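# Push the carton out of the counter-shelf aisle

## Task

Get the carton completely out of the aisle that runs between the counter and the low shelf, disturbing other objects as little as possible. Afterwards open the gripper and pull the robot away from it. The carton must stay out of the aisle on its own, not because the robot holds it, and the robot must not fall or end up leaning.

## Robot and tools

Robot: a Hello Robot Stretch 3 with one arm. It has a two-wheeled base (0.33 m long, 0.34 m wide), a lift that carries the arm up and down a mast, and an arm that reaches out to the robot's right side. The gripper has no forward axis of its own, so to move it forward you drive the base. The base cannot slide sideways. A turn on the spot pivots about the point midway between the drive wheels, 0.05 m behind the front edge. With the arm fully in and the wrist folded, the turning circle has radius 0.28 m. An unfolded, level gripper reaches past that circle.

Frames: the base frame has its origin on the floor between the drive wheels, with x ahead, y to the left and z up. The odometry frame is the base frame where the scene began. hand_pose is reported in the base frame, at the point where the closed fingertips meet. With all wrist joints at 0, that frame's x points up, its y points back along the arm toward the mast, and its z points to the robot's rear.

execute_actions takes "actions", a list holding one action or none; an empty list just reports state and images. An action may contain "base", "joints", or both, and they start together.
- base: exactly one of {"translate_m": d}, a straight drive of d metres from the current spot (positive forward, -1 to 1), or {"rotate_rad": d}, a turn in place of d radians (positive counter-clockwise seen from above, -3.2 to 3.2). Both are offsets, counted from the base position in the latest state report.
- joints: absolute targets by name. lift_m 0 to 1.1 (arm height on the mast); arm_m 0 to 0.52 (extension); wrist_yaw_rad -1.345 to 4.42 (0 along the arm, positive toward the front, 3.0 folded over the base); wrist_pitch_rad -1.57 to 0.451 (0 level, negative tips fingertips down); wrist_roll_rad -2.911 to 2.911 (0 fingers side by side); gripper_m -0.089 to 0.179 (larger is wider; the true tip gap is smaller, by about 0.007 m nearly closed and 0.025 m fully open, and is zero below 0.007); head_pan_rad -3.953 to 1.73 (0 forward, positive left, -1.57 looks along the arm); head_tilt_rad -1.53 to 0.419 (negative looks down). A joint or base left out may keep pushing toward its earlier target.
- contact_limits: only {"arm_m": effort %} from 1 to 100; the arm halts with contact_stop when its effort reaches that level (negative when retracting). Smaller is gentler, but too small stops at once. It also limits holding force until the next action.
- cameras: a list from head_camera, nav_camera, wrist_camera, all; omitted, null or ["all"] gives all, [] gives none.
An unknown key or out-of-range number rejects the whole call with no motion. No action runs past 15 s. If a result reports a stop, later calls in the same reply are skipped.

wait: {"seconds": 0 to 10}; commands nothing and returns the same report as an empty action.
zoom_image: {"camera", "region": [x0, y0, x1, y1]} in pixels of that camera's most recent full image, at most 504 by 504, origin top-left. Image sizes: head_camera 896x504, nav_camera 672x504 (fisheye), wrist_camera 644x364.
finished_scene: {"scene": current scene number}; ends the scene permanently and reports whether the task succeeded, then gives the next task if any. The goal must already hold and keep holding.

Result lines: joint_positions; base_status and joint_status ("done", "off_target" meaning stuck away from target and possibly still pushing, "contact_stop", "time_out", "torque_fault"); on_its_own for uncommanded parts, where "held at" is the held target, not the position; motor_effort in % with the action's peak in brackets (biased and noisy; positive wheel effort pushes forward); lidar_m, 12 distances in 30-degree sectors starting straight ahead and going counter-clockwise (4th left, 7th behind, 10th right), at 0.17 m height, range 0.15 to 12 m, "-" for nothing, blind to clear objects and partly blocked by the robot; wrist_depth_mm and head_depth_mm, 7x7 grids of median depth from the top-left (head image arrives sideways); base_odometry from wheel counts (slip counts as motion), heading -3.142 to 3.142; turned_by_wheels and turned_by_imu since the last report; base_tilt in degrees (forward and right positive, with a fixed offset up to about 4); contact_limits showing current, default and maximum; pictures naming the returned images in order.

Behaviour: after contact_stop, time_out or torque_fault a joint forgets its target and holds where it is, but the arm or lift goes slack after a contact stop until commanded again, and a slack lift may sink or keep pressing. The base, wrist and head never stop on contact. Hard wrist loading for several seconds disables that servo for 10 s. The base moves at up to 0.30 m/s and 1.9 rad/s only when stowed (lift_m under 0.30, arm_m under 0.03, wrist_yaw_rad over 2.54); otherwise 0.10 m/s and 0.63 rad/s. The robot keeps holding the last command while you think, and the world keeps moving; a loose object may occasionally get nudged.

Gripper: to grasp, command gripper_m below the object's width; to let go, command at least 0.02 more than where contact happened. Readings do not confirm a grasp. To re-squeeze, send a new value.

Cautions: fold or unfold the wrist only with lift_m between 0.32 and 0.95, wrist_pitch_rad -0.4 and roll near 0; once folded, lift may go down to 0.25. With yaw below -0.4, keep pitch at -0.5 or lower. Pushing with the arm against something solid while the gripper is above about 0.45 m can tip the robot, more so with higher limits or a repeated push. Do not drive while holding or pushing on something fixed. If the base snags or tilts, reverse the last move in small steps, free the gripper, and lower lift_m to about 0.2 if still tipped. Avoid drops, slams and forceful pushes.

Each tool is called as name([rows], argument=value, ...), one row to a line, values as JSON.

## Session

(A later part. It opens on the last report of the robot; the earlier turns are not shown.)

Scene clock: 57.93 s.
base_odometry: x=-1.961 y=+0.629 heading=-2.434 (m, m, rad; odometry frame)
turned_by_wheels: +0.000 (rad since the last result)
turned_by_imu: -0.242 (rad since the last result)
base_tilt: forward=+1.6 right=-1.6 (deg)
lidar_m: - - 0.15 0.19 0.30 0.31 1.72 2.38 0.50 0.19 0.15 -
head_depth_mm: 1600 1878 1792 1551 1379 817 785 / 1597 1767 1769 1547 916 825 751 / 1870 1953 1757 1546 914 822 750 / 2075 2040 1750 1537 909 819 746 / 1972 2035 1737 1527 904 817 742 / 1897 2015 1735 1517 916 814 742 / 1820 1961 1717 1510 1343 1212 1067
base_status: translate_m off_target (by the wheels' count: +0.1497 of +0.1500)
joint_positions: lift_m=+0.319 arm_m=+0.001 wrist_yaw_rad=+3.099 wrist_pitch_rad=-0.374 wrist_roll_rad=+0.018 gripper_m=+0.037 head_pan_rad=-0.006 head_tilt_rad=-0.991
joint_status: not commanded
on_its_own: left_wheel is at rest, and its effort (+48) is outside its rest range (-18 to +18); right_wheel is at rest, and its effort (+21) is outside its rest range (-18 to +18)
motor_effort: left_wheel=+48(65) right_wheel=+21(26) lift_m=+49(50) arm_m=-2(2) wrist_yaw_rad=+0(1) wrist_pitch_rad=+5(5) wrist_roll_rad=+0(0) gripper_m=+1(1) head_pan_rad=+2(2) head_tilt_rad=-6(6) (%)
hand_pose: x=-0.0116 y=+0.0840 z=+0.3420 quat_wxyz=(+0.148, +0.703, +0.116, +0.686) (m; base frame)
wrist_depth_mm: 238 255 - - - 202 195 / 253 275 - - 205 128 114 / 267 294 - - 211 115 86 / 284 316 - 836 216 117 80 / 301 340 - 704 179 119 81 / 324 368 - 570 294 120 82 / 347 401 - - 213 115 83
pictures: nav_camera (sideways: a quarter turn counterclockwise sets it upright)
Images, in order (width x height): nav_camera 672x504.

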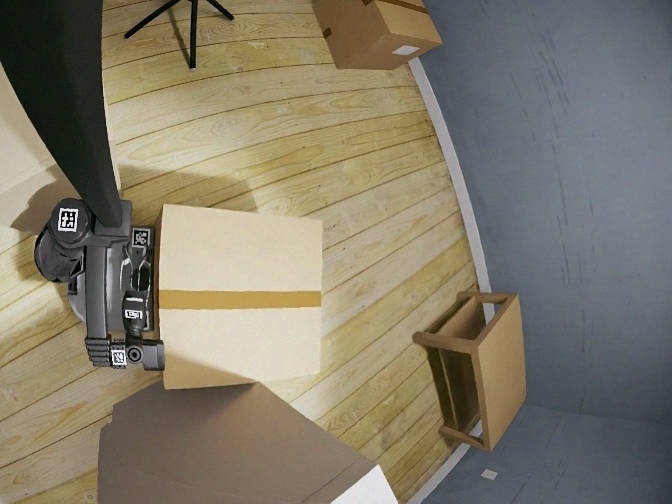

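Keep going.

execute_actions([
  {"base":{"rotate_rad":0.4}},
], cameras=[])

execute_actions([
  {"base":{"translate_m":0.15}},
], cameras=[])

execute_actions([
  {"base":{"rotate_rad":0.4}},
], cameras=[])

execute_actions([
  {"base":{"translate_m":0.25}},
], cameras=["nav_camera"])

Scene clock: 59.93 s.
base_odometry: x=-1.961 y=+0.629 heading=-2.035 (m, m, rad; odometry frame)
turned_by_wheels: +0.399 (rad since the last result)
turned_by_imu: +0.204 (rad since the last result)
base_tilt: forward=+1.6 right=-1.7 (deg)
lidar_m: - - 0.15 0.28 0.28 0.33 1.76 2.62 0.45 0.18 0.15 -
head_depth_mm: 1877 1914 1756 1549 921 828 764 / 2060 2034 1768 1549 917 827 750 / 1980 2039 1756 1540 911 821 748 / 1960 2039 1740 1531 912 817 756 / 1921 2038 1743 1521 909 817 765 / 1867 2012 1723 1518 1346 826 802 / 1839 1985 1726 1513 1346 1215 1108
base_status: rotate_rad off_target (by the wheels' count: +0.3991 of +0.4000)
joint_positions: lift_m=+0.319 arm_m=+0.001 wrist_yaw_rad=+3.099 wrist_pitch_rad=-0.374 wrist_roll_rad=+0.018 gripper_m=+0.037 head_pan_rad=-0.006 head_tilt_rad=-0.991
joint_status: not commanded
on_its_own: right_wheel is at rest, and its effort (+25) is outside its rest range (-18 to +18)
motor_effort: left_wheel=-1(39) right_wheel=+25(26) lift_m=+50(50) arm_m=-2(2) wrist_yaw_rad=+0(1) wrist_pitch_rad=+5(5) wrist_roll_rad=+0(0) gripper_m=+0(0) head_pan_rad=+2(3) head_tilt_rad=-6(6) (%)
hand_pose: x=-0.0116 y=+0.0840 z=+0.3420 quat_wxyz=(+0.148, +0.703, +0.116, +0.686) (m; base frame)
wrist_depth_mm: 248 257 289 - - - 195 / 262 275 315 337 - - 136 / 281 299 336 367 - 226 135 / 301 326 - 403 833 223 133 / 319 355 - 454 702 217 132 / 348 387 - 507 535 212 131 / 384 413 - - 494 193 129
pictures: none
No camera images: the call's "cameras" was empty. Leave "cameras" out to get every camera's image.

Scene clock: 62.37 s.
base_odometry: x=-2.028 y=+0.495 heading=-2.035 (m, m, rad; odometry frame)
turned_by_wheels: +0.000 (rad since the last result)
turned_by_imu: -0.249 (rad since the last result)
base_tilt: forward=+1.5 right=-1.7 (deg)
lidar_m: - - 0.15 0.19 0.31 0.32 0.45 2.43 0.50 0.19 0.15 -
head_depth_mm: 1604 1927 1783 1559 1380 804 840 / 1594 1674 1762 1539 916 824 752 / 1680 1913 1757 1541 914 823 749 / 2013 1989 1750 1524 915 818 746 / 1962 2027 1743 1525 909 817 744 / 1863 2014 1722 1525 904 813 741 / 1792 1954 1717 1511 1342 1209 767
base_status: translate_m off_target (by the wheels' count: +0.1497 of +0.1500)
joint_positions: lift_m=+0.319 arm_m=+0.001 wrist_yaw_rad=+3.100 wrist_pitch_rad=-0.374 wrist_roll_rad=+0.018 gripper_m=+0.037 head_pan_rad=-0.006 head_tilt_rad=-0.991
joint_status: not commanded
on_its_own: left_wheel is at rest, and its effort (+47) is outside its rest range (-18 to +18); right_wheel is at rest, and its effort (+22) is outside its rest range (-18 to +18)
motor_effort: left_wheel=+47(65) right_wheel=+22(26) lift_m=+49(50) arm_m=-2(2) wrist_yaw_rad=+0(0) wrist_pitch_rad=+5(5) wrist_roll_rad=+0(0) gripper_m=+0(0) head_pan_rad=+3(2) head_tilt_rad=-6(6) (%)
hand_pose: x=-0.0116 y=+0.0840 z=+0.3420 quat_wxyz=(+0.148, +0.703, +0.116, +0.686) (m; base frame)
wrist_depth_mm: 249 266 - - - 204 196 / 263 285 - - 203 127 115 / 279 305 - - 210 115 86 / 296 332 - 850 216 118 80 / 311 352 - 687 179 119 81 / 330 377 - 573 293 120 82 / 354 410 - - 214 114 83
pictures: none
No camera images: the call's "cameras" was empty. Leave "cameras" out to get every camera's image.

Scene clock: 64.00 s.
base_odometry: x=-2.028 y=+0.495 heading=-1.635 (m, m, rad; odometry frame)
turned_by_wheels: +0.399 (rad since the last result)
turned_by_imu: +0.204 (rad since the last result)
base_tilt: forward=+1.6 right=-1.7 (deg)
lidar_m: - - 0.15 0.30 0.30 0.34 1.74 2.41 0.44 0.18 0.15 -
head_depth_mm: 1660 1819 1732 1560 921 834 762 / 1966 2007 1757 1546 918 826 752 / 1968 2036 1754 1542 913 824 748 / 1927 2036 1750 1533 910 819 755 / 1879 2016 1741 1522 904 815 764 / 1828 1989 1727 1514 1348 826 806 / 1787 1956 1721 1510 1350 1208 1105
base_status: rotate_rad off_target (by the wheels' count: +0.3991 of +0.4000)
joint_positions: lift_m=+0.319 arm_m=+0.001 wrist_yaw_rad=+3.100 wrist_pitch_rad=-0.374 wrist_roll_rad=+0.018 gripper_m=+0.037 head_pan_rad=-0.006 head_tilt_rad=-0.991
joint_status: not commanded
on_its_own: right_wheel is at rest, and its effort (+25) is outside its rest range (-18 to +18)
motor_effort: left_wheel=-1(37) right_wheel=+25(26) lift_m=+50(49) arm_m=-2(2) wrist_yaw_rad=+1(1) wrist_pitch_rad=+5(5) wrist_roll_rad=+0(0) gripper_m=+0(0) head_pan_rad=+3(2) head_tilt_rad=-6(6) (%)
hand_pose: x=-0.0116 y=+0.0840 z=+0.3420 quat_wxyz=(+0.148, +0.703, +0.116, +0.686) (m; base frame)
wrist_depth_mm: 255 264 - - - - 193 / 268 286 - - - 229 136 / 286 305 990 - - 225 135 / 305 328 - 841 839 222 133 / 328 361 - 686 700 218 132 / 356 392 - 557 541 212 131 / 385 431 - - 473 192 129
pictures: none
No camera images: the call's "cameras" was empty. Leave "cameras" out to get every camera's image.

Scene clock: 67.47 s.
base_odometry: x=-2.044 y=+0.246 heading=-1.635 (m, m, rad; odometry frame)
turned_by_wheels: +0.000 (rad since the last result)
turned_by_imu: -0.313 (rad since the last result)
base_tilt: forward=+1.6 right=-1.6 (deg)
lidar_m: - - 0.15 0.19 0.97 0.38 0.48 2.55 0.48 0.19 0.15 -
head_depth_mm: 1609 1923 1774 1553 1373 1245 768 / 1603 1775 1762 1548 917 828 750 / 1585 1497 1718 1536 913 823 748 / 1607 1881 1749 1535 908 822 746 / 1893 1986 1743 1522 906 816 745 / 1831 1963 1725 1520 903 814 742 / 1734 1904 1726 1510 1350 1196 750
base_status: translate_m off_target (by the wheels' count: +0.2497 of +0.2500)
joint_positions: lift_m=+0.319 arm_m=+0.001 wrist_yaw_rad=+3.100 wrist_pitch_rad=-0.374 wrist_roll_rad=+0.018 gripper_m=+0.037 head_pan_rad=-0.006 head_tilt_rad=-0.991
joint_status: not commanded
on_its_own: left_wheel is at rest, and its effort (+48) is outside its rest range (-18 to +18); right_wheel is at rest, and its effort (+21) is outside its rest range (-18 to +18)
motor_effort: left_wheel=+48(65) right_wheel=+21(26) lift_m=+49(49) arm_m=-2(2) wrist_yaw_rad=+0(1) wrist_pitch_rad=+5(5) wrist_roll_rad=+0(0) gripper_m=+1(0) head_pan_rad=+2(2) head_tilt_rad=-6(6) (%)
hand_pose: x=-0.0116 y=+0.0840 z=+0.3420 quat_wxyz=(+0.148, +0.703, +0.116, +0.686) (m; base frame)
wrist_depth_mm: - - - - - 203 195 / - - - - 205 127 114 / - - - - 211 115 86 / 811 866 - 839 217 117 80 / 619 711 - 652 179 119 81 / 376 574 - 561 292 120 82 / 390 514 - - 215 115 83
pictures: nav_camera (sideways: a quarter turn counterclockwise sets it upright)
Images, in order (width x height): nav_camera 672x504.

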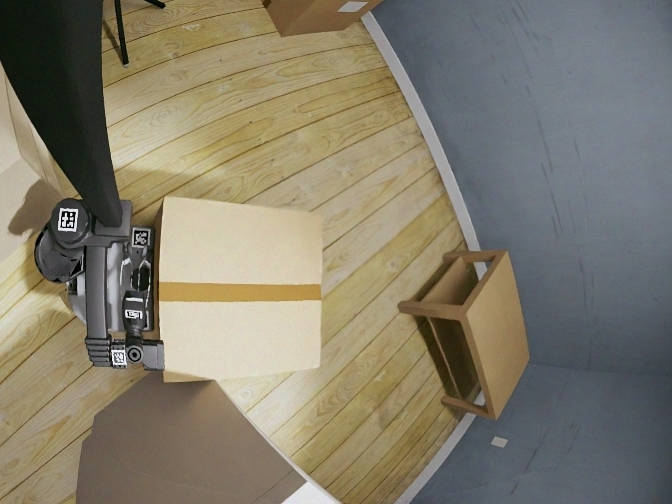

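Now it's pivoting past the corner.

execute_actions([
  {"base":{"rotate_rad":0.4}},
], cameras=[])

execute_actions([
  {"base":{"translate_m":0.3}},
], cameras=["nav_camera"])

Scene clock: 69.43 s.
base_odometry: x=-2.044 y=+0.246 heading=-1.236 (m, m, rad; odometry frame)
turned_by_wheels: +0.399 (rad since the last result)
turned_by_imu: +0.204 (rad since the last result)
base_tilt: forward=+1.6 right=-1.7 (deg)
lidar_m: - - 0.15 1.00 0.36 0.38 0.57 2.51 0.41 0.18 0.15 -
head_depth_mm: 1609 1443 1744 1560 935 853 763 / 1633 1816 1724 1541 915 825 752 / 1893 1960 1765 1537 913 822 748 / 1881 2035 1742 1521 911 820 755 / 1813 1968 1746 1517 907 816 764 / 1750 1936 1729 1520 1353 815 808 / 1693 1907 1716 1511 1348 1207 1089
base_status: rotate_rad off_target (by the wheels' count: +0.3991 of +0.4000)
joint_positions: lift_m=+0.319 arm_m=+0.001 wrist_yaw_rad=+3.100 wrist_pitch_rad=-0.374 wrist_roll_rad=+0.018 gripper_m=+0.037 head_pan_rad=-0.006 head_tilt_rad=-0.991
joint_status: not commanded
on_its_own: right_wheel is at rest, and its effort (+25) is outside its rest range (-18 to +18)
motor_effort: left_wheel=-1(37) right_wheel=+25(26) lift_m=+50(49) arm_m=-2(2) wrist_yaw_rad=+0(1) wrist_pitch_rad=+5(5) wrist_roll_rad=+0(0) gripper_m=+0(1) head_pan_rad=+2(3) head_tilt_rad=-6(6) (%)
hand_pose: x=-0.0116 y=+0.0840 z=+0.3420 quat_wxyz=(+0.148, +0.703, +0.116, +0.686) (m; base frame)
wrist_depth_mm: 283 - - - - - 195 / 303 844 - - - 228 136 / 321 889 - - - 225 135 / 335 683 - 835 845 221 133 / 359 411 - 685 713 217 133 / 389 435 - 569 532 214 131 / 419 468 - - 478 194 130
pictures: none
No camera images: the call's "cameras" was empty. Leave "cameras" out to get every camera's image.

Scene clock: 73.37 s.
base_odometry: x=-1.945 y=-0.037 heading=-1.236 (m, m, rad; odometry frame)
turned_by_wheels: +0.000 (rad since the last result)
turned_by_imu: -0.329 (rad since the last result)
base_tilt: forward=+1.6 right=-1.6 (deg)
lidar_m: - - 0.15 0.19 1.18 0.55 0.57 2.26 0.35 0.19 0.15 -
head_depth_mm: 1605 1923 1780 1553 1376 1237 1005 / 1593 1775 1767 1545 931 825 752 / 1584 1423 1737 1539 913 821 750 / 1572 1339 1615 1535 909 820 746 / 1557 1661 1709 1520 903 816 744 / 1717 1889 1740 1517 902 814 741 / 1649 1873 1728 1512 1348 1163 740
base_status: translate_m off_target (by the wheels' count: +0.2997 of +0.3000)
joint_positions: lift_m=+0.319 arm_m=+0.001 wrist_yaw_rad=+3.100 wrist_pitch_rad=-0.374 wrist_roll_rad=+0.018 gripper_m=+0.037 head_pan_rad=-0.006 head_tilt_rad=-0.991
joint_status: not commanded
on_its_own: left_wheel is at rest, and its effort (+42) is outside its rest range (-18 to +18); right_wheel is at rest, and its effort (+23) is outside its rest range (-18 to +18)
motor_effort: left_wheel=+42(64) right_wheel=+23(26) lift_m=+50(49) arm_m=-2(2) wrist_yaw_rad=+0(0) wrist_pitch_rad=+5(5) wrist_roll_rad=+0(0) gripper_m=+0(0) head_pan_rad=+3(3) head_tilt_rad=-6(6) (%)
hand_pose: x=-0.0116 y=+0.0840 z=+0.3420 quat_wxyz=(+0.148, +0.703, +0.116, +0.686) (m; base frame)
wrist_depth_mm: - - - - - 203 194 / - - - - 204 127 114 / - - - - 211 115 86 / 894 869 - 846 216 118 80 / 715 704 - 683 179 120 80 / 585 592 - 572 293 121 81 / 509 516 - - 214 115 83
pictures: nav_camera (sideways: a quarter turn counterclockwise sets it upright)
Images, in order (width x height): nav_camera 672x504.

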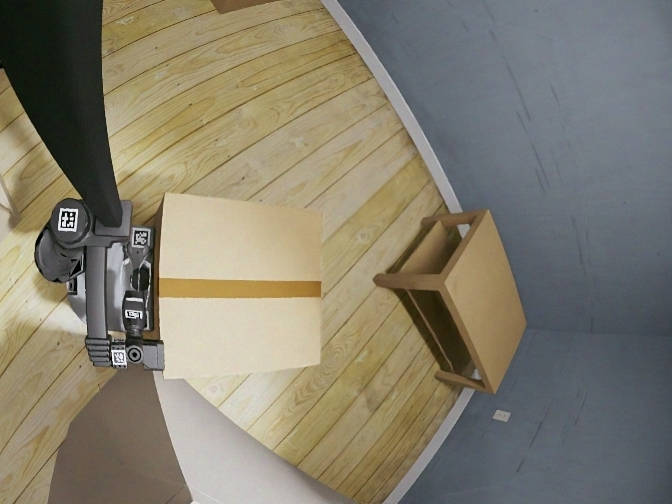

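execute_actions([
  {"base":{"rotate_rad":0.4}},
], cameras=[])

execute_actions([
  {"base":{"translate_m":0.15}},
], cameras=[])

execute_actions([
  {"base":{"translate_m":-0.15}},
], cameras=["nav_camera"])

finished_scene(scene=1)

Scene clock: 75.43 s.
base_odometry: x=-1.945 y=-0.037 heading=-0.837 (m, m, rad; odometry frame)
turned_by_wheels: +0.399 (rad since the last result)
turned_by_imu: +0.204 (rad since the last result)
base_tilt: forward=+1.6 right=-1.6 (deg)
lidar_m: - - 0.15 1.38 1.09 0.52 0.65 2.68 0.30 0.18 0.15 -
head_depth_mm: 1609 1408 1736 1552 939 855 928 / 1592 1363 1664 1548 916 826 751 / 1585 1427 1652 1535 913 823 748 / 1749 1885 1753 1529 910 818 756 / 1728 1941 1728 1525 908 816 764 / 1651 1881 1736 1518 1344 812 812 / 1567 1803 1724 1506 1344 1213 1090
base_status: rotate_rad off_target (by the wheels' count: +0.3991 of +0.4000)
joint_positions: lift_m=+0.319 arm_m=+0.001 wrist_yaw_rad=+3.100 wrist_pitch_rad=-0.374 wrist_roll_rad=+0.018 gripper_m=+0.037 head_pan_rad=-0.006 head_tilt_rad=-0.991
joint_status: not commanded
on_its_own: right_wheel is at rest, and its effort (+25) is outside its rest range (-18 to +18)
motor_effort: left_wheel=-1(32) right_wheel=+25(26) lift_m=+50(49) arm_m=-2(2) wrist_yaw_rad=+0(0) wrist_pitch_rad=+5(5) wrist_roll_rad=+0(0) gripper_m=+0(1) head_pan_rad=+2(2) head_tilt_rad=-5(6) (%)
hand_pose: x=-0.0116 y=+0.0840 z=+0.3420 quat_wxyz=(+0.148, +0.703, +0.116, +0.686) (m; base frame)
wrist_depth_mm: - - - - - - 195 / - - - - - 228 136 / - - - - - 226 135 / 840 852 - 818 858 222 133 / 680 680 - 694 704 218 132 / 580 589 - 578 536 213 130 / 517 517 - - 472 193 130
pictures: none
No camera images: the call's "cameras" was empty. Leave "cameras" out to get every camera's image.

Scene clock: 77.87 s.
base_odometry: x=-1.845 y=-0.148 heading=-0.837 (m, m, rad; odometry frame)
turned_by_wheels: +0.000 (rad since the last result)
turned_by_imu: -0.243 (rad since the last result)
base_tilt: forward=+1.6 right=-1.7 (deg)
lidar_m: - - 0.15 0.19 1.11 0.60 0.60 2.22 0.31 0.19 0.15 -
head_depth_mm: 1598 1929 1782 1554 1380 1244 1113 / 1595 1785 1770 1549 932 826 752 / 1592 1391 1712 1534 915 823 747 / 1568 1321 1573 1532 907 820 745 / 1568 1378 1643 1526 905 816 744 / 1696 1640 1724 1524 903 815 743 / 1646 1861 1724 1513 1344 1158 740
base_status: translate_m off_target (by the wheels' count: +0.1497 of +0.1500)
joint_positions: lift_m=+0.319 arm_m=+0.001 wrist_yaw_rad=+3.100 wrist_pitch_rad=-0.374 wrist_roll_rad=+0.018 gripper_m=+0.037 head_pan_rad=-0.006 head_tilt_rad=-0.991
joint_status: not commanded
on_its_own: left_wheel is at rest, and its effort (+46) is outside its rest range (-18 to +18); right_wheel is at rest, and its effort (+22) is outside its rest range (-18 to +18)
motor_effort: left_wheel=+46(65) right_wheel=+22(25) lift_m=+50(49) arm_m=-2(2) wrist_yaw_rad=+0(1) wrist_pitch_rad=+5(5) wrist_roll_rad=+0(0) gripper_m=+1(0) head_pan_rad=+3(2) head_tilt_rad=-6(6) (%)
hand_pose: x=-0.0116 y=+0.0840 z=+0.3420 quat_wxyz=(+0.148, +0.703, +0.116, +0.686) (m; base frame)
wrist_depth_mm: - - - - - 204 195 / - - - - 204 128 115 / - - - - 210 115 86 / 924 850 - 841 217 117 80 / 702 700 - 690 179 119 81 / 593 592 - 580 295 120 81 / 520 524 - - 214 115 82
pictures: none
No camera images: the call's "cameras" was empty. Leave "cameras" out to get every camera's image.

Scene clock: 80.53 s.
base_odometry: x=-1.946 y=-0.036 heading=-0.837 (m, m, rad; odometry frame)
turned_by_wheels: +0.000 (rad since the last result)
turned_by_imu: -0.001 (rad since the last result)
base_tilt: forward=+1.6 right=-1.7 (deg)
lidar_m: 0.20 0.21 0.28 1.27 1.12 0.46 0.48 2.04 0.51 0.30 0.27 0.21
head_depth_mm: 1691 1995 1783 1554 1379 1241 770 / 1597 1922 1764 1486 934 831 1080 / 1577 1773 1756 1027 913 836 1107 / 1569 1388 1679 1021 909 831 1107 / 1561 1704 1709 1019 905 829 1098 / 1612 1875 1727 1032 900 825 1096 / 1759 1913 1721 1517 1346 1179 1109
base_status: done
joint_positions: lift_m=+0.319 arm_m=+0.001 wrist_yaw_rad=+3.100 wrist_pitch_rad=-0.374 wrist_roll_rad=+0.018 gripper_m=+0.037 head_pan_rad=-0.006 head_tilt_rad=-0.991
joint_status: not commanded
motor_effort: left_wheel=+1(40) right_wheel=-1(19) lift_m=+50(50) arm_m=-2(2) wrist_yaw_rad=+0(1) wrist_pitch_rad=+5(5) wrist_roll_rad=+0(0) gripper_m=+0(0) head_pan_rad=+3(2) head_tilt_rad=-6(6) (%)
hand_pose: x=-0.0116 y=+0.0840 z=+0.3420 quat_wxyz=(+0.148, +0.703, +0.116, +0.686) (m; base frame)
wrist_depth_mm: - - - - - - 263 / - - - - - - 250 / - - - - - - 256 / 906 861 - 835 840 793 259 / 714 697 - 674 688 622 258 / 592 584 - 568 541 388 263 / 511 506 - - 490 365 265
pictures: nav_camera (sideways: a quarter turn counterclockwise sets it upright)
Images, in order (width x height): nav_camera 672x504.

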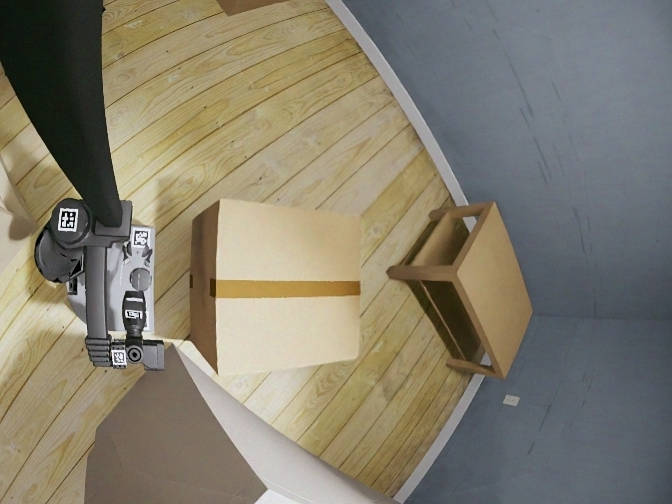

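The scene is finished: the task was done.


## Next scene

The same job, from a new start.

execute_actions([
  {"joints":{"head_tilt_rad":-0.7}},
], cameras=["nav_camera"])

execute_actions([
  {"joints":{"head_pan_rad":1.7}},
], cameras=["nav_camera"])

execute_actions([
  {"joints":{"head_pan_rad":-1.5}},
], cameras=["nav_camera"])

execute_actions([
  {"joints":{"head_pan_rad":-3.0}},
], cameras=["nav_camera"])

Scene clock: 0.97 s.
base_odometry: x=+0.000 y=+0.000 heading=+0.000 (m, m, rad; odometry frame)
turned_by_wheels: +0.000 (rad since the last result)
turned_by_imu: +0.000 (rad since the last result)
base_tilt: forward=+1.6 right=-1.7 (deg)
lidar_m: 1.39 1.97 1.46 0.98 0.77 0.82 1.49 1.00 1.80 1.61 1.08 1.52
head_depth_mm: 1638 1707 1178 1010 1681 1412 1223 / 1815 1930 1169 1789 1681 1408 1219 / 2048 2201 1269 2050 1666 1403 1211 / 2086 2373 2429 2046 1654 1402 1212 / 1969 2198 2417 2013 1643 1392 1207 / 1849 2046 2293 2003 1634 1382 1204 / 1770 1933 2161 1987 1635 1376 1197
base_status: not commanded
joint_positions: lift_m=+0.476 arm_m=+0.000 wrist_yaw_rad=+3.140 wrist_pitch_rad=-0.372 wrist_roll_rad=+0.017 gripper_m=+0.037 head_pan_rad=-0.014 head_tilt_rad=-0.691
joint_status: all done
motor_effort: left_wheel=+0(0) right_wheel=+0(0) lift_m=+35(35) arm_m=-1(1) wrist_yaw_rad=-1(0) wrist_pitch_rad=+4(5) wrist_roll_rad=+0(0) gripper_m=+1(0) head_pan_rad=+0(0) head_tilt_rad=-6(53) (%)
hand_pose: x=-0.0208 y=+0.0846 z=+0.4992 quat_wxyz=(+0.133, +0.701, +0.129, +0.689) (m; base frame)
wrist_depth_mm: - - - - - - - / 802 959 - - - - - / 674 962 - - - - - / 722 818 - - - - - / 755 854 971 997 973 977 926 / 767 831 853 784 - 793 791 / 700 696 679 687 678 667 677
pictures: nav_camera (sideways: a quarter turn counterclockwise sets it upright)
Images, in order (width x height): nav_camera 672x504.

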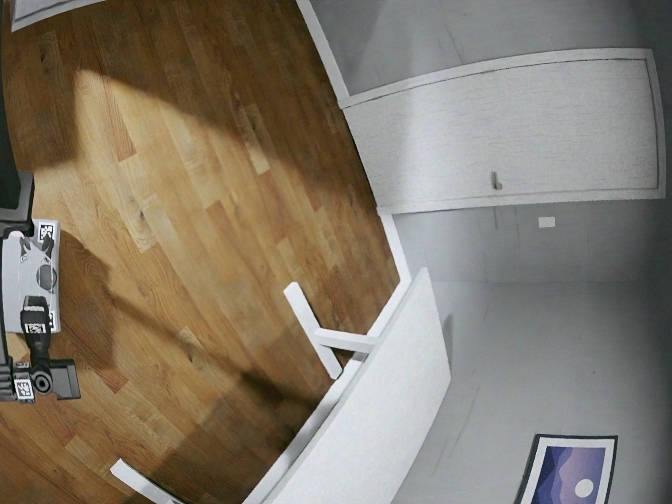

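Scene clock: 2.37 s.
base_odometry: x=+0.000 y=+0.000 heading=+0.000 (m, m, rad; odometry frame)
turned_by_wheels: +0.000 (rad since the last result)
turned_by_imu: +0.000 (rad since the last result)
base_tilt: forward=+1.6 right=-1.6 (deg)
lidar_m: 1.38 1.97 1.46 0.99 0.77 0.82 1.49 1.00 1.80 1.61 1.07 1.52
head_depth_mm: 2479 1201 1342 1624 1676 1415 1216 / 2785 1161 1248 1489 1660 1406 1217 / 3187 1093 1188 1389 1612 1406 1213 / 3192 1084 1116 1290 1560 1395 1212 / 3047 1064 1053 1215 1434 1392 1203 / 2948 1058 994 1140 1331 1421 - / 2836 1077 - - - - -
base_status: not commanded
joint_positions: lift_m=+0.476 arm_m=+0.000 wrist_yaw_rad=+3.140 wrist_pitch_rad=-0.372 wrist_roll_rad=+0.017 gripper_m=+0.037 head_pan_rad=+1.693 head_tilt_rad=-0.691
joint_status: all done
motor_effort: left_wheel=+0(0) right_wheel=-1(1) lift_m=+35(34) arm_m=-1(1) wrist_yaw_rad=-1(1) wrist_pitch_rad=+5(5) wrist_roll_rad=+0(0) gripper_m=+0(0) head_pan_rad=+3(30) head_tilt_rad=-6(6) (%)
hand_pose: x=-0.0208 y=+0.0846 z=+0.4992 quat_wxyz=(+0.133, +0.701, +0.129, +0.689) (m; base frame)
wrist_depth_mm: - - - - - - - / 871 949 - - - - - / 682 909 - - - - - / 733 835 - - - - - / 793 848 964 988 969 930 924 / 824 822 839 815 - 780 779 / 705 689 677 674 700 688 658
pictures: nav_camera (sideways: a quarter turn counterclockwise sets it upright)
Images, in order (width x height): nav_camera 672x504.

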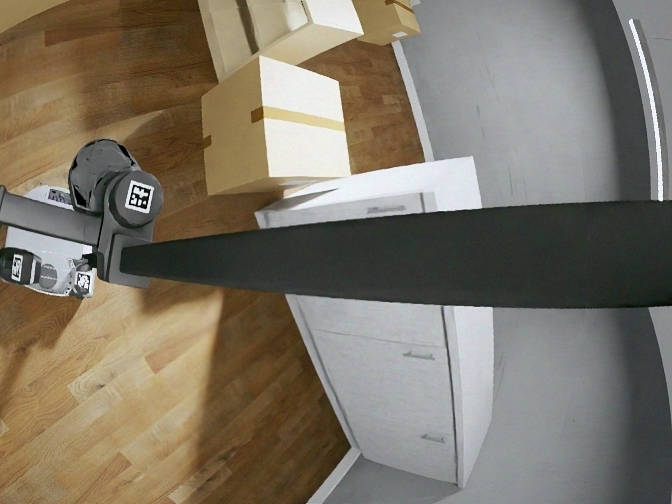

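Scene clock: 4.40 s.
base_odometry: x=+0.000 y=+0.000 heading=+0.000 (m, m, rad; odometry frame)
turned_by_wheels: +0.000 (rad since the last result)
turned_by_imu: +0.000 (rad since the last result)
base_tilt: forward=+1.6 right=-1.6 (deg)
lidar_m: 1.39 1.97 1.47 0.99 0.77 0.82 1.49 1.01 1.80 1.60 1.07 1.52
head_depth_mm: 1745 1990 2325 2060 1680 1416 1223 / 1645 1860 2171 2051 1675 1409 1223 / 1542 1750 2024 2033 1654 1403 1212 / 1474 1654 1848 1901 1654 1393 1204 / 1404 1552 1142 983 1640 1382 1207 / 1339 1449 1136 942 1555 1391 1203 / 1283 1391 1131 903 1622 1383 1195
base_status: not commanded
joint_positions: lift_m=+0.476 arm_m=+0.000 wrist_yaw_rad=+3.140 wrist_pitch_rad=-0.372 wrist_roll_rad=+0.017 gripper_m=+0.037 head_pan_rad=-1.493 head_tilt_rad=-0.691
joint_status: all done
motor_effort: left_wheel=+1(1) right_wheel=+0(0) lift_m=+35(34) arm_m=-1(1) wrist_yaw_rad=+1(0) wrist_pitch_rad=+5(5) wrist_roll_rad=+0(0) gripper_m=+0(0) head_pan_rad=-2(29) head_tilt_rad=-6(6) (%)
hand_pose: x=-0.0208 y=+0.0846 z=+0.4992 quat_wxyz=(+0.133, +0.701, +0.129, +0.689) (m; base frame)
wrist_depth_mm: - - - - - - - / 821 954 - - - - - / 673 946 - - - - - / 704 824 - - - - - / 767 846 983 984 946 933 925 / 815 842 836 815 - 804 775 / 715 696 667 668 678 658 657
pictures: nav_camera (sideways: a quarter turn counterclockwise sets it upright)
Images, in order (width x height): nav_camera 672x504.

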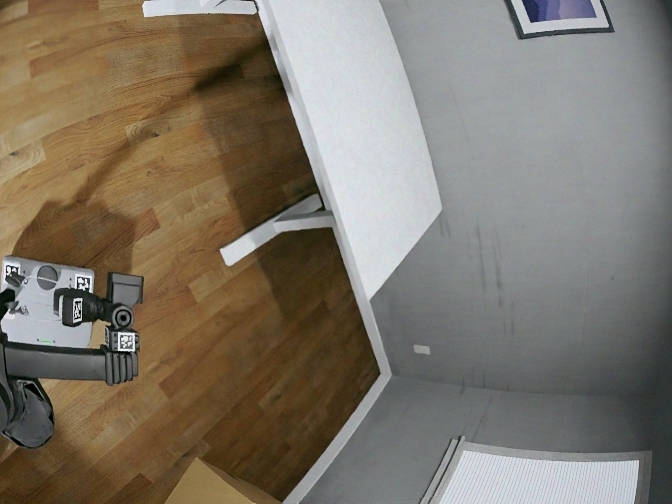

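Scene clock: 5.70 s.
base_odometry: x=+0.000 y=+0.000 heading=+0.000 (m, m, rad; odometry frame)
turned_by_wheels: +0.000 (rad since the last result)
turned_by_imu: +0.000 (rad since the last result)
base_tilt: forward=+1.6 right=-1.7 (deg)
lidar_m: 1.39 1.97 1.46 0.99 0.77 0.82 1.49 1.00 1.80 1.60 1.07 1.52
head_depth_mm: 1950 2084 1608 1763 1632 1416 1226 / 1854 1983 2023 1919 1665 1413 1216 / 1776 1987 2196 2034 1658 1398 1211 / 1711 1908 2166 2005 1649 1400 1208 / 1639 1826 2064 1565 1599 1393 1207 / 1582 1745 1905 1390 1517 1383 1204 / 1512 1679 1795 1338 1390 1380 1198
base_status: not commanded
joint_positions: lift_m=+0.476 arm_m=+0.000 wrist_yaw_rad=+3.140 wrist_pitch_rad=-0.372 wrist_roll_rad=+0.017 gripper_m=+0.037 head_pan_rad=-2.993 head_tilt_rad=-0.691
joint_status: all done
motor_effort: left_wheel=+0(1) right_wheel=+0(1) lift_m=+35(35) arm_m=-1(1) wrist_yaw_rad=+0(0) wrist_pitch_rad=+5(5) wrist_roll_rad=+0(0) gripper_m=+0(0) head_pan_rad=-2(28) head_tilt_rad=-6(6) (%)
hand_pose: x=-0.0208 y=+0.0846 z=+0.4992 quat_wxyz=(+0.133, +0.701, +0.129, +0.689) (m; base frame)
wrist_depth_mm: - - - - - - - / 836 953 - - - - - / 662 982 - - - - - / 701 843 - - - - - / 790 854 960 971 953 921 944 / 791 804 855 796 - 786 782 / 683 712 679 692 679 667 674
pictures: nav_camera (sideways: a quarter turn counterclockwise sets it upright)
Images, in order (width x height): nav_camera 672x504.

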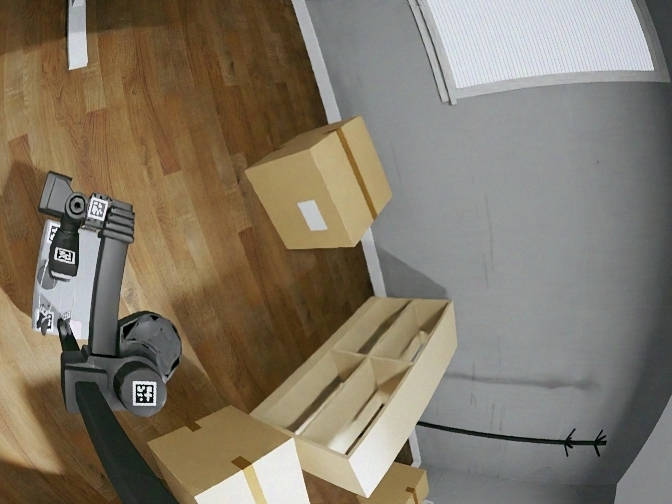

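execute_actions([
  {"base":{"rotate_rad":2.1},"joints":{"head_pan_rad":0,"lift_m":0.25}},
], cameras=["nav_camera","head_camera"])

Scene clock: 9.50 s.
base_odometry: x=+0.000 y=+0.000 heading=+2.100 (m, m, rad; odometry frame)
turned_by_wheels: +2.100 (rad since the last result)
turned_by_imu: +2.088 (rad since the last result)
base_tilt: forward=+1.6 right=-1.7 (deg)
lidar_m: 0.77 0.81 1.49 1.01 1.81 1.61 1.07 1.52 1.39 1.97 1.47 0.99
head_depth_mm: 2932 1115 998 1156 1381 1418 1227 / 2905 1101 993 1150 1370 1405 1215 / 2886 1160 1029 1166 1351 1399 1212 / 2884 3171 2510 1458 1535 1393 1211 / 2867 3148 2616 1353 1166 1321 1199 / 2849 3144 2602 1343 1184 1339 1201 / 2836 3156 2559 1337 1195 1351 1198
base_status: done
joint_positions: lift_m=+0.251 arm_m=+0.000 wrist_yaw_rad=+3.140 wrist_pitch_rad=-0.372 wrist_roll_rad=+0.017 gripper_m=+0.037 head_pan_rad=-0.007 head_tilt_rad=-0.691
joint_status: all done
motor_effort: left_wheel=-1(10) right_wheel=+1(6) lift_m=+13(30) arm_m=-2(1) wrist_yaw_rad=+0(0) wrist_pitch_rad=+4(4) wrist_roll_rad=+1(0) gripper_m=+0(0) head_pan_rad=+3(31) head_tilt_rad=-5(6) (%)
hand_pose: x=-0.0208 y=+0.0845 z=+0.2738 quat_wxyz=(+0.133, +0.701, +0.129, +0.689) (m; base frame)
wrist_depth_mm: - - - - - - - / - - - - - - - / - - - 983 - 981 941 / 791 776 - 768 756 738 727 / 626 623 611 614 614 591 591 / 519 521 - 517 - 489 473 / 453 - - - 420 422 425
pictures: head_camera (sideways: a quarter turn clockwise sets it upright), nav_camera (sideways: a quarter turn counterclockwise sets it upright)
Images, in order (width x height): head_camera 896x504, nav_camera 672x504.

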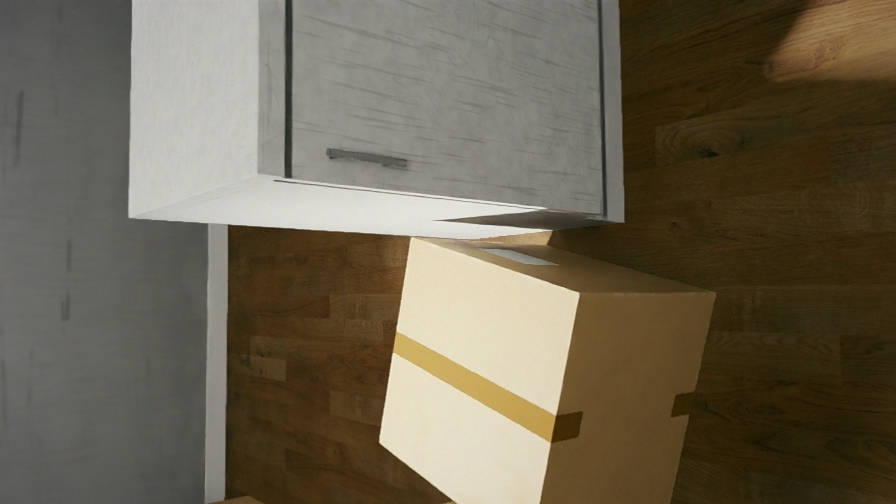

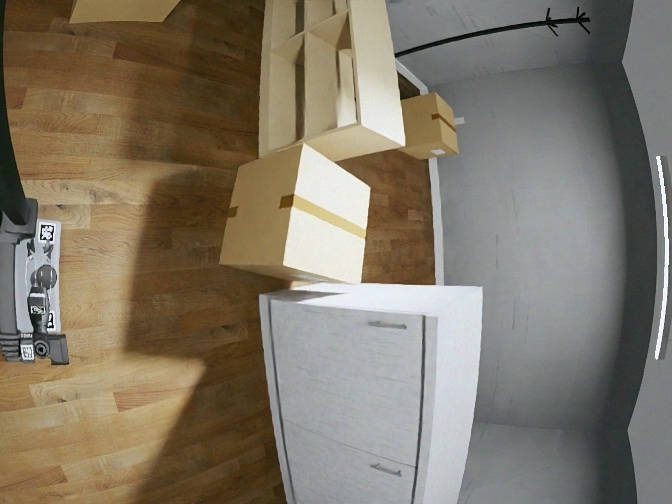

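execute_actions([
  {"base":{"rotate_rad":0.15},"joints":{"head_tilt_rad":-1.0}},
], cameras=[])

execute_actions([
  {"base":{"translate_m":0.62},"joints":{"lift_m":0.28}},
], cameras=[])

execute_actions([
  {"base":{"translate_m":0.2},"joints":{"lift_m":0.32}},
], cameras=["nav_camera"])

Scene clock: 11.20 s.
base_odometry: x=+0.000 y=+0.000 heading=+2.250 (m, m, rad; odometry frame)
turned_by_wheels: +0.150 (rad since the last result)
turned_by_imu: +0.149 (rad since the last result)
base_tilt: forward=+1.6 right=-1.6 (deg)
lidar_m: 0.77 0.89 1.10 1.00 1.87 1.07 1.50 1.38 2.03 1.97 1.25 0.94
head_depth_mm: 857 978 1188 1493 1376 1236 1125 / 2260 1260 1277 1518 1369 1232 1122 / 2470 1358 1270 1511 1364 1231 1117 / 2424 1354 1170 1338 1361 1227 1118 / 2415 1357 1186 1441 1359 1227 1114 / 2407 1535 1226 1467 1358 1229 1115 / 1309 1303 1561 1528 1349 1217 1108
base_status: done
joint_positions: lift_m=+0.251 arm_m=+0.000 wrist_yaw_rad=+3.140 wrist_pitch_rad=-0.372 wrist_roll_rad=+0.017 gripper_m=+0.037 head_pan_rad=-0.007 head_tilt_rad=-0.987
joint_status: all done
motor_effort: left_wheel=-2(10) right_wheel=+1(4) lift_m=+14(13) arm_m=-2(2) wrist_yaw_rad=-1(1) wrist_pitch_rad=+5(5) wrist_roll_rad=+0(0) gripper_m=+0(0) head_pan_rad=+2(3) head_tilt_rad=-8(37) (%)
hand_pose: x=-0.0208 y=+0.0845 z=+0.2738 quat_wxyz=(+0.133, +0.701, +0.129, +0.689) (m; base frame)
wrist_depth_mm: - - - - - - - / - - - - - - - / - - - - 981 961 930 / 804 777 - 747 723 732 714 / 630 613 611 607 620 580 585 / 515 515 - 526 - 501 487 / 457 - - - 428 423 417
pictures: none
No camera images: the call's "cameras" was empty. Leave "cameras" out to get every camera's image.

Scene clock: 14.90 s.
base_odometry: x=-0.389 y=+0.482 heading=+2.250 (m, m, rad; odometry frame)
turned_by_wheels: +0.000 (rad since the last result)
turned_by_imu: +0.005 (rad since the last result)
base_tilt: forward=+1.6 right=-1.7 (deg)
lidar_m: 0.15 0.18 0.34 1.11 1.11 2.17 1.67 1.91 2.08 0.98 0.40 0.36
head_depth_mm: 2385 856 792 738 700 931 1121 / 2370 2056 1749 1090 1047 1135 1124 / 2411 2039 1750 1027 924 1193 1121 / 2395 2044 1734 1018 910 819 1074 / 2415 2002 1739 1016 906 819 1099 / 2396 2022 1736 1017 904 843 1111 / 2059 1992 1732 1235 904 922 1112
base_status: done
joint_positions: lift_m=+0.279 arm_m=+0.000 wrist_yaw_rad=+3.140 wrist_pitch_rad=-0.372 wrist_roll_rad=+0.017 gripper_m=+0.037 head_pan_rad=-0.007 head_tilt_rad=-0.988
joint_status: all done
motor_effort: left_wheel=-2(9) right_wheel=+1(5) lift_m=+53(55) arm_m=-2(1) wrist_yaw_rad=+0(1) wrist_pitch_rad=+5(5) wrist_roll_rad=+0(0) gripper_m=+1(1) head_pan_rad=+3(3) head_tilt_rad=-7(8) (%)
hand_pose: x=-0.0209 y=+0.0845 z=+0.3023 quat_wxyz=(+0.133, +0.701, +0.129, +0.689) (m; base frame)
wrist_depth_mm: - 964 - - - - 353 / - - - - - - 338 / - - - - - 909 326 / 884 837 - 807 802 741 308 / 677 659 653 664 653 588 301 / 553 553 556 551 - 492 291 / 473 500 - - 456 432 285
pictures: none
No camera images: the call's "cameras" was empty. Leave "cameras" out to get every camera's image.

Scene clock: 18.03 s.
base_odometry: x=-0.515 y=+0.638 heading=+2.250 (m, m, rad; odometry frame)
turned_by_wheels: +0.000 (rad since the last result)
turned_by_imu: +0.001 (rad since the last result)
base_tilt: forward=+1.6 right=-1.6 (deg)
lidar_m: - - 0.15 1.07 1.20 2.37 1.87 2.09 2.09 0.32 0.24 -
head_depth_mm: 2261 2061 879 777 729 686 693 / 2296 2036 1751 1541 1132 1030 983 / 2319 2037 1763 1534 927 859 1108 / 2320 2022 1746 1527 908 818 747 / 2328 2024 1751 1522 905 818 756 / 2342 2004 1736 1523 906 820 765 / 1985 1964 1730 1510 904 816 866
base_status: done
joint_positions: lift_m=+0.319 arm_m=+0.000 wrist_yaw_rad=+3.140 wrist_pitch_rad=-0.372 wrist_roll_rad=+0.017 gripper_m=+0.037 head_pan_rad=-0.007 head_tilt_rad=-0.989
joint_status: all done
motor_effort: left_wheel=+0(11) right_wheel=+2(9) lift_m=+52(54) arm_m=-2(2) wrist_yaw_rad=+0(0) wrist_pitch_rad=+5(4) wrist_roll_rad=+0(0) gripper_m=-1(0) head_pan_rad=+3(3) head_tilt_rad=-7(8) (%)
hand_pose: x=-0.0208 y=+0.0845 z=+0.3423 quat_wxyz=(+0.133, +0.701, +0.129, +0.689) (m; base frame)
wrist_depth_mm: 957 - - - - 260 223 / - - - - - 197 132 / - - - - - 196 115 / 920 934 - 890 785 191 113 / 731 723 711 718 370 187 112 / 614 610 607 584 - 184 111 / 534 515 - 528 413 165 109
pictures: nav_camera (sideways: a quarter turn counterclockwise sets it upright)
Images, in order (width x height): nav_camera 672x504.

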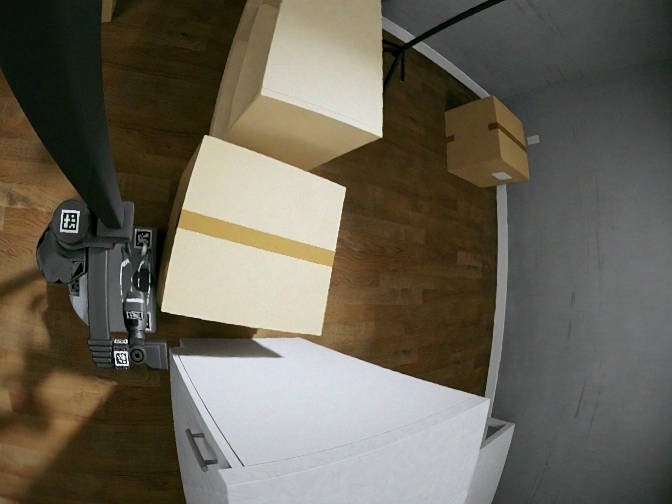

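execute_actions([
  {"base":{"translate_m":-0.3},"joints":{"lift_m":0.27}},
], cameras=[])

execute_actions([
  {"base":{"rotate_rad":0.45}},
], cameras=[])

execute_actions([
  {"base":{"translate_m":0.28}},
], cameras=[])

execute_actions([
  {"base":{"rotate_rad":-0.6},"joints":{"lift_m":0.32}},
], cameras=["nav_camera"])

execute_actions([
  {"base":{"translate_m":0.45}},
], cameras=["nav_camera"])

Scene clock: 24.00 s.
base_odometry: x=-0.327 y=+0.405 heading=+2.250 (m, m, rad; odometry frame)
turned_by_wheels: +0.000 (rad since the last result)
turned_by_imu: -0.003 (rad since the last result)
base_tilt: forward=+1.6 right=-1.6 (deg)
lidar_m: 0.35 0.39 1.18 1.09 1.09 2.06 1.58 1.82 2.05 1.31 0.54 0.45
head_depth_mm: 2279 832 771 720 829 1216 1123 / 2445 2051 1656 1161 1045 1217 1123 / 2425 2059 1753 1083 1350 1229 1123 / 2429 2017 1745 1024 925 1190 1115 / 2419 2016 1163 1022 937 1201 1118 / 2416 1995 1163 1020 951 1217 1114 / 2113 2016 1703 1017 977 1222 1109
base_status: done
joint_positions: lift_m=+0.271 arm_m=+0.000 wrist_yaw_rad=+3.140 wrist_pitch_rad=-0.372 wrist_roll_rad=+0.017 gripper_m=+0.037 head_pan_rad=-0.007 head_tilt_rad=-0.989
joint_status: all done
motor_effort: left_wheel=-1(10) right_wheel=+0(3) lift_m=+14(48) arm_m=-1(1) wrist_yaw_rad=+0(1) wrist_pitch_rad=+5(5) wrist_roll_rad=+0(0) gripper_m=+0(1) head_pan_rad=+3(3) head_tilt_rad=-7(8) (%)
hand_pose: x=-0.0208 y=+0.0845 z=+0.2938 quat_wxyz=(+0.133, +0.701, +0.129, +0.689) (m; base frame)
wrist_depth_mm: - 970 - - - - - / - - - - - - - / - - - - - 984 792 / 840 824 - 816 787 757 662 / 678 650 629 642 649 632 563 / 547 539 557 526 - 511 510 / 469 - - - 447 438 440
pictures: none
No camera images: the call's "cameras" was empty. Leave "cameras" out to get every camera's image.

Scene clock: 25.30 s.
base_odometry: x=-0.327 y=+0.405 heading=+2.700 (m, m, rad; odometry frame)
turned_by_wheels: +0.450 (rad since the last result)
turned_by_imu: +0.447 (rad since the last result)
base_tilt: forward=+1.6 right=-1.7 (deg)
lidar_m: 0.38 0.56 1.09 1.09 2.11 1.58 1.82 2.10 1.73 0.58 0.45 0.35
head_depth_mm: 2460 2043 1769 1026 960 1220 1123 / 2292 2042 1759 1029 914 1186 1121 / 2130 2053 1176 1024 926 1177 1117 / 2230 1161 1203 1023 988 1216 1116 / 2404 1053 1009 1022 1266 1226 1119 / 2344 1050 949 1400 1357 1219 1112 / 2084 1047 1214 1468 1354 1216 1114
base_status: done
joint_positions: lift_m=+0.271 arm_m=+0.000 wrist_yaw_rad=+3.140 wrist_pitch_rad=-0.372 wrist_roll_rad=+0.017 gripper_m=+0.037 head_pan_rad=-0.007 head_tilt_rad=-0.989
joint_status: not commanded
motor_effort: left_wheel=-1(10) right_wheel=+1(5) lift_m=+14(14) arm_m=-2(2) wrist_yaw_rad=-1(0) wrist_pitch_rad=+5(5) wrist_roll_rad=+0(0) gripper_m=+0(1) head_pan_rad=+3(3) head_tilt_rad=-7(8) (%)
hand_pose: x=-0.0208 y=+0.0845 z=+0.2938 quat_wxyz=(+0.133, +0.701, +0.129, +0.689) (m; base frame)
wrist_depth_mm: - - - - - - - / - - - - - - - / - - - - - - - / 845 838 - 821 788 772 758 / 662 664 619 654 642 622 604 / 552 532 562 537 - 523 517 / 469 - - - 443 444 434
pictures: none
No camera images: the call's "cameras" was empty. Leave "cameras" out to get every camera's image.

Scene clock: 28.17 s.
base_odometry: x=-0.580 y=+0.524 heading=+2.699 (m, m, rad; odometry frame)
turned_by_wheels: +0.000 (rad since the last result)
turned_by_imu: +0.002 (rad since the last result)
base_tilt: forward=+1.6 right=-1.7 (deg)
lidar_m: 0.15 0.22 0.97 1.02 1.18 1.80 2.10 2.26 0.66 0.20 0.15 0.15
head_depth_mm: 2312 2054 1754 1548 917 825 761 / 1952 2052 1751 1538 915 822 751 / 1878 2010 1747 1026 913 819 779 / 1979 2034 1717 1104 909 821 1076 / 2391 2013 902 869 945 844 1114 / 2223 1966 900 794 946 1210 1109 / 1984 1658 897 802 1248 1223 1111
base_status: done
joint_positions: lift_m=+0.271 arm_m=+0.000 wrist_yaw_rad=+3.137 wrist_pitch_rad=-0.372 wrist_roll_rad=+0.017 gripper_m=+0.037 head_pan_rad=-0.007 head_tilt_rad=-0.989
joint_status: not commanded
motor_effort: left_wheel=-2(9) right_wheel=+2(8) lift_m=+14(14) arm_m=-2(1) wrist_yaw_rad=+2(2) wrist_pitch_rad=+5(5) wrist_roll_rad=+0(1) gripper_m=+1(0) head_pan_rad=+3(3) head_tilt_rad=-8(7) (%)
hand_pose: x=-0.0203 y=+0.0845 z=+0.2938 quat_wxyz=(+0.134, +0.701, +0.128, +0.689) (m; base frame)
wrist_depth_mm: - - - - - - - / - - - - - - - / - - - - - - 855 / 814 796 - 805 789 772 706 / 660 665 640 656 648 622 591 / 558 536 564 530 - 519 514 / 472 - - - 449 448 435
pictures: none
No camera images: the call's "cameras" was empty. Leave "cameras" out to get every camera's image.

Scene clock: 29.63 s.
base_odometry: x=-0.580 y=+0.524 heading=+2.099 (m, m, rad; odometry frame)
turned_by_wheels: -0.600 (rad since the last result)
turned_by_imu: -0.596 (rad since the last result)
base_tilt: forward=+1.6 right=-1.6 (deg)
lidar_m: 0.15 0.15 0.20 0.97 1.07 1.13 1.81 2.11 2.29 0.94 0.22 0.15
head_depth_mm: 2364 2060 900 911 921 935 1093 / 2374 2040 1757 1416 1208 1144 1104 / 2343 2033 1745 1022 915 820 1078 / 2352 2038 1744 1021 911 819 1074 / 2314 2027 1739 1015 904 817 1075 / 2317 2021 1736 1016 905 814 1071 / 2300 2010 1740 1522 918 814 1082
base_status: done
joint_positions: lift_m=+0.319 arm_m=+0.000 wrist_yaw_rad=+3.138 wrist_pitch_rad=-0.372 wrist_roll_rad=+0.017 gripper_m=+0.037 head_pan_rad=-0.007 head_tilt_rad=-0.989
joint_status: all done
motor_effort: left_wheel=+2(12) right_wheel=-1(6) lift_m=+53(56) arm_m=-2(2) wrist_yaw_rad=+0(1) wrist_pitch_rad=+5(6) wrist_roll_rad=+0(0) gripper_m=+0(0) head_pan_rad=+3(3) head_tilt_rad=-8(7) (%)
hand_pose: x=-0.0205 y=+0.0845 z=+0.3423 quat_wxyz=(+0.133, +0.701, +0.129, +0.689) (m; base frame)
wrist_depth_mm: 809 876 - - 923 310 225 / 863 941 - - - 295 202 / 922 - - - 961 296 202 / 943 941 - 888 798 300 206 / 735 734 728 714 647 307 207 / 620 613 619 596 - 310 210 / 517 521 - 537 499 292 212
pictures: nav_camera (sideways: a quarter turn counterclockwise sets it upright)
Images, in order (width x height): nav_camera 672x504.

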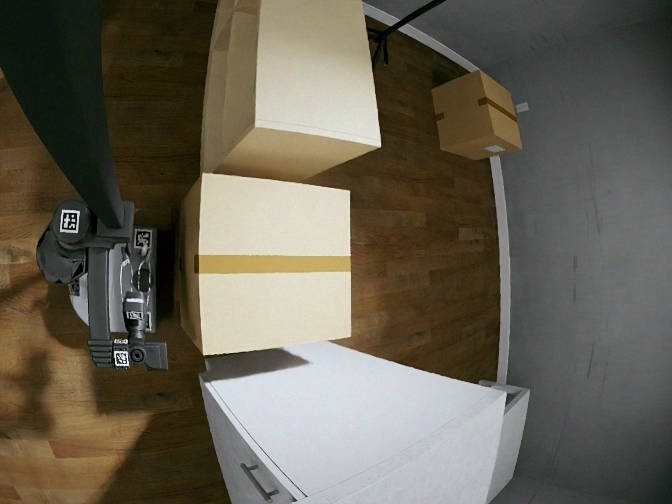

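Scene clock: 35.23 s.
base_odometry: x=-0.807 y=+0.913 heading=+2.100 (m, m, rad; odometry frame)
turned_by_wheels: +0.000 (rad since the last result)
turned_by_imu: +0.004 (rad since the last result)
base_tilt: forward=+1.6 right=-1.6 (deg)
lidar_m: - - 0.15 0.19 0.38 1.30 2.26 2.48 0.31 0.29 0.15 -
head_depth_mm: 2009 2052 1759 1545 1377 814 824 / 2017 2039 1758 1546 1349 999 1008 / 2006 2031 1760 1535 910 823 748 / 1991 2027 1743 1531 911 822 746 / 1991 2016 1742 1521 906 818 744 / 1981 2013 1739 1524 903 817 742 / 1964 2014 1739 1511 933 814 751
base_status: done
joint_positions: lift_m=+0.319 arm_m=+0.000 wrist_yaw_rad=+3.139 wrist_pitch_rad=-0.372 wrist_roll_rad=+0.017 gripper_m=+0.037 head_pan_rad=-0.006 head_tilt_rad=-0.989
joint_status: not commanded
motor_effort: left_wheel=+9(40) right_wheel=+1(4) lift_m=+53(52) arm_m=-1(2) wrist_yaw_rad=+0(1) wrist_pitch_rad=+5(5) wrist_roll_rad=+0(0) gripper_m=+0(0) head_pan_rad=+3(3) head_tilt_rad=-7(7) (%)
hand_pose: x=-0.0206 y=+0.0845 z=+0.3423 quat_wxyz=(+0.133, +0.701, +0.129, +0.689) (m; base frame)
wrist_depth_mm: - 362 - 386 298 236 222 / - 402 - 417 255 142 122 / - - - 455 259 133 93 / 932 870 - 502 264 133 90 / 739 723 514 549 213 135 90 / 600 600 570 579 - 136 91 / 530 529 - 536 255 130 92
pictures: nav_camera (sideways: a quarter turn counterclockwise sets it upright)
Images, in order (width x height): nav_camera 672x504.

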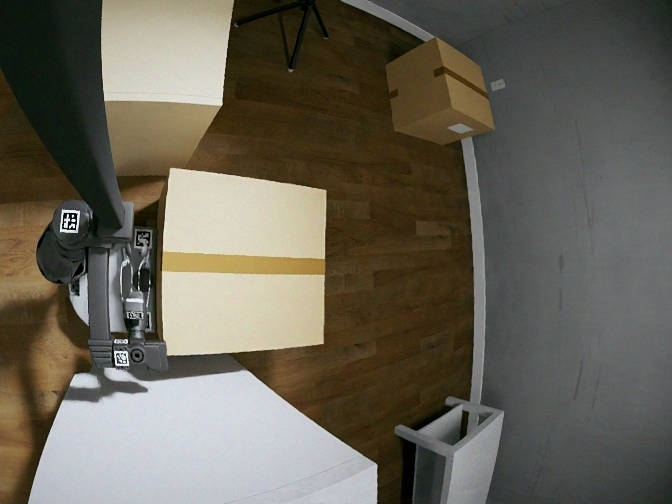

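execute_actions([
  {"base":{"translate_m":0.45}},
], cameras=["nav_camera"])

execute_actions([
  {"base":{"translate_m":-0.15}},
], cameras=["nav_camera"])

Scene clock: 41.13 s.
base_odometry: x=-1.034 y=+1.301 heading=+2.100 (m, m, rad; odometry frame)
turned_by_wheels: +0.000 (rad since the last result)
turned_by_imu: +0.004 (rad since the last result)
base_tilt: forward=+1.6 right=-1.7 (deg)
lidar_m: - - 0.15 0.19 0.51 0.55 2.71 0.39 0.30 0.49 0.15 -
head_depth_mm: 1567 1859 1764 1544 1379 1240 1122 / 1558 1848 1759 1539 1345 1197 1081 / 1557 1840 1744 1538 912 820 749 / 1548 1838 1742 1526 910 819 747 / 1545 1826 1746 1526 906 818 744 / 1538 1812 1740 1527 904 817 745 / 1525 1806 1728 1520 932 816 751
base_status: done
joint_positions: lift_m=+0.319 arm_m=+0.000 wrist_yaw_rad=+3.139 wrist_pitch_rad=-0.372 wrist_roll_rad=+0.017 gripper_m=+0.037 head_pan_rad=-0.006 head_tilt_rad=-0.989
joint_status: not commanded
motor_effort: left_wheel=+9(18) right_wheel=+1(6) lift_m=+53(52) arm_m=-2(1) wrist_yaw_rad=+0(0) wrist_pitch_rad=+5(5) wrist_roll_rad=+0(0) gripper_m=+0(0) head_pan_rad=+3(3) head_tilt_rad=-8(8) (%)
hand_pose: x=-0.0206 y=+0.0845 z=+0.3423 quat_wxyz=(+0.133, +0.701, +0.129, +0.689) (m; base frame)
wrist_depth_mm: 402 896 - - 299 235 222 / 430 991 - - 250 141 122 / 451 - - - 260 133 93 / 484 761 - 902 265 134 90 / 524 578 715 736 213 136 91 / 578 581 606 593 - 136 91 / 524 527 - 541 252 130 92
pictures: nav_camera (sideways: a quarter turn counterclockwise sets it upright)
Images, in order (width x height): nav_camera 672x504.

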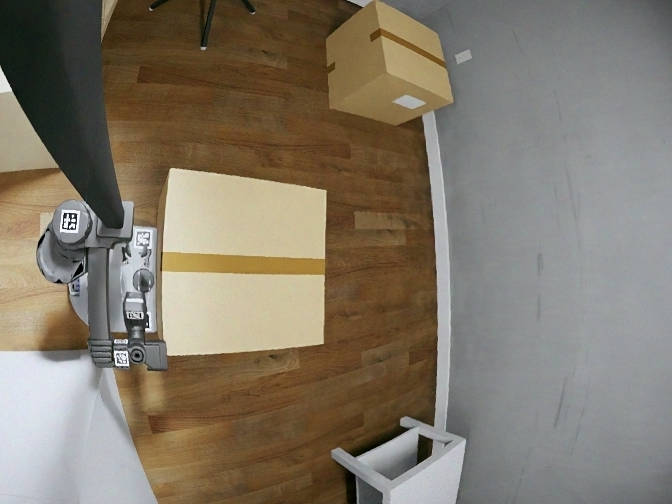

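Scene clock: 43.87 s.
base_odometry: x=-0.958 y=+1.172 heading=+2.100 (m, m, rad; odometry frame)
turned_by_wheels: +0.000 (rad since the last result)
turned_by_imu: -0.001 (rad since the last result)
base_tilt: forward=+1.6 right=-1.6 (deg)
lidar_m: 0.20 0.21 0.28 1.02 0.48 0.53 2.56 0.41 0.28 0.26 2.05 0.21
head_depth_mm: 1712 1978 1758 1540 1378 1235 1124 / 1705 1956 1768 1539 1349 1199 1123 / 1705 1956 1747 1022 911 834 1104 / 1695 1934 1752 1025 908 833 1103 / 1686 1924 1745 1021 910 830 1101 / 1684 1927 1733 1018 907 838 1112 / 1681 1910 1729 1515 932 837 1112
base_status: done
joint_positions: lift_m=+0.319 arm_m=+0.000 wrist_yaw_rad=+3.139 wrist_pitch_rad=-0.372 wrist_roll_rad=+0.017 gripper_m=+0.037 head_pan_rad=-0.006 head_tilt_rad=-0.989
joint_status: not commanded
motor_effort: left_wheel=+1(4) right_wheel=+0(3) lift_m=+53(53) arm_m=-1(2) wrist_yaw_rad=+1(1) wrist_pitch_rad=+5(5) wrist_roll_rad=+1(0) gripper_m=+1(0) head_pan_rad=+3(3) head_tilt_rad=-7(8) (%)
hand_pose: x=-0.0206 y=+0.0845 z=+0.3423 quat_wxyz=(+0.133, +0.701, +0.129, +0.689) (m; base frame)
wrist_depth_mm: 380 388 - - - - 280 / 407 418 - - - - 269 / 434 448 - - - - 273 / 472 487 - 907 878 803 276 / 515 537 558 716 737 420 278 / 575 570 588 590 - 421 280 / 533 520 - 541 504 395 283
pictures: nav_camera (sideways: a quarter turn counterclockwise sets it upright)
Images, in order (width x height): nav_camera 672x504.

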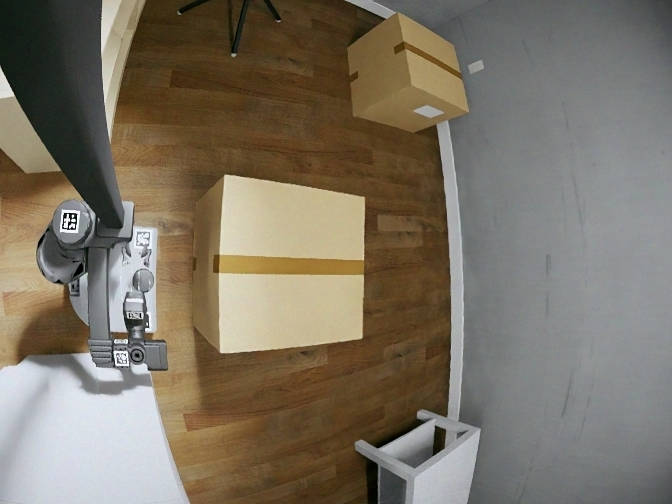

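finished_scene(scene=2)

The scene is finished: the task was done.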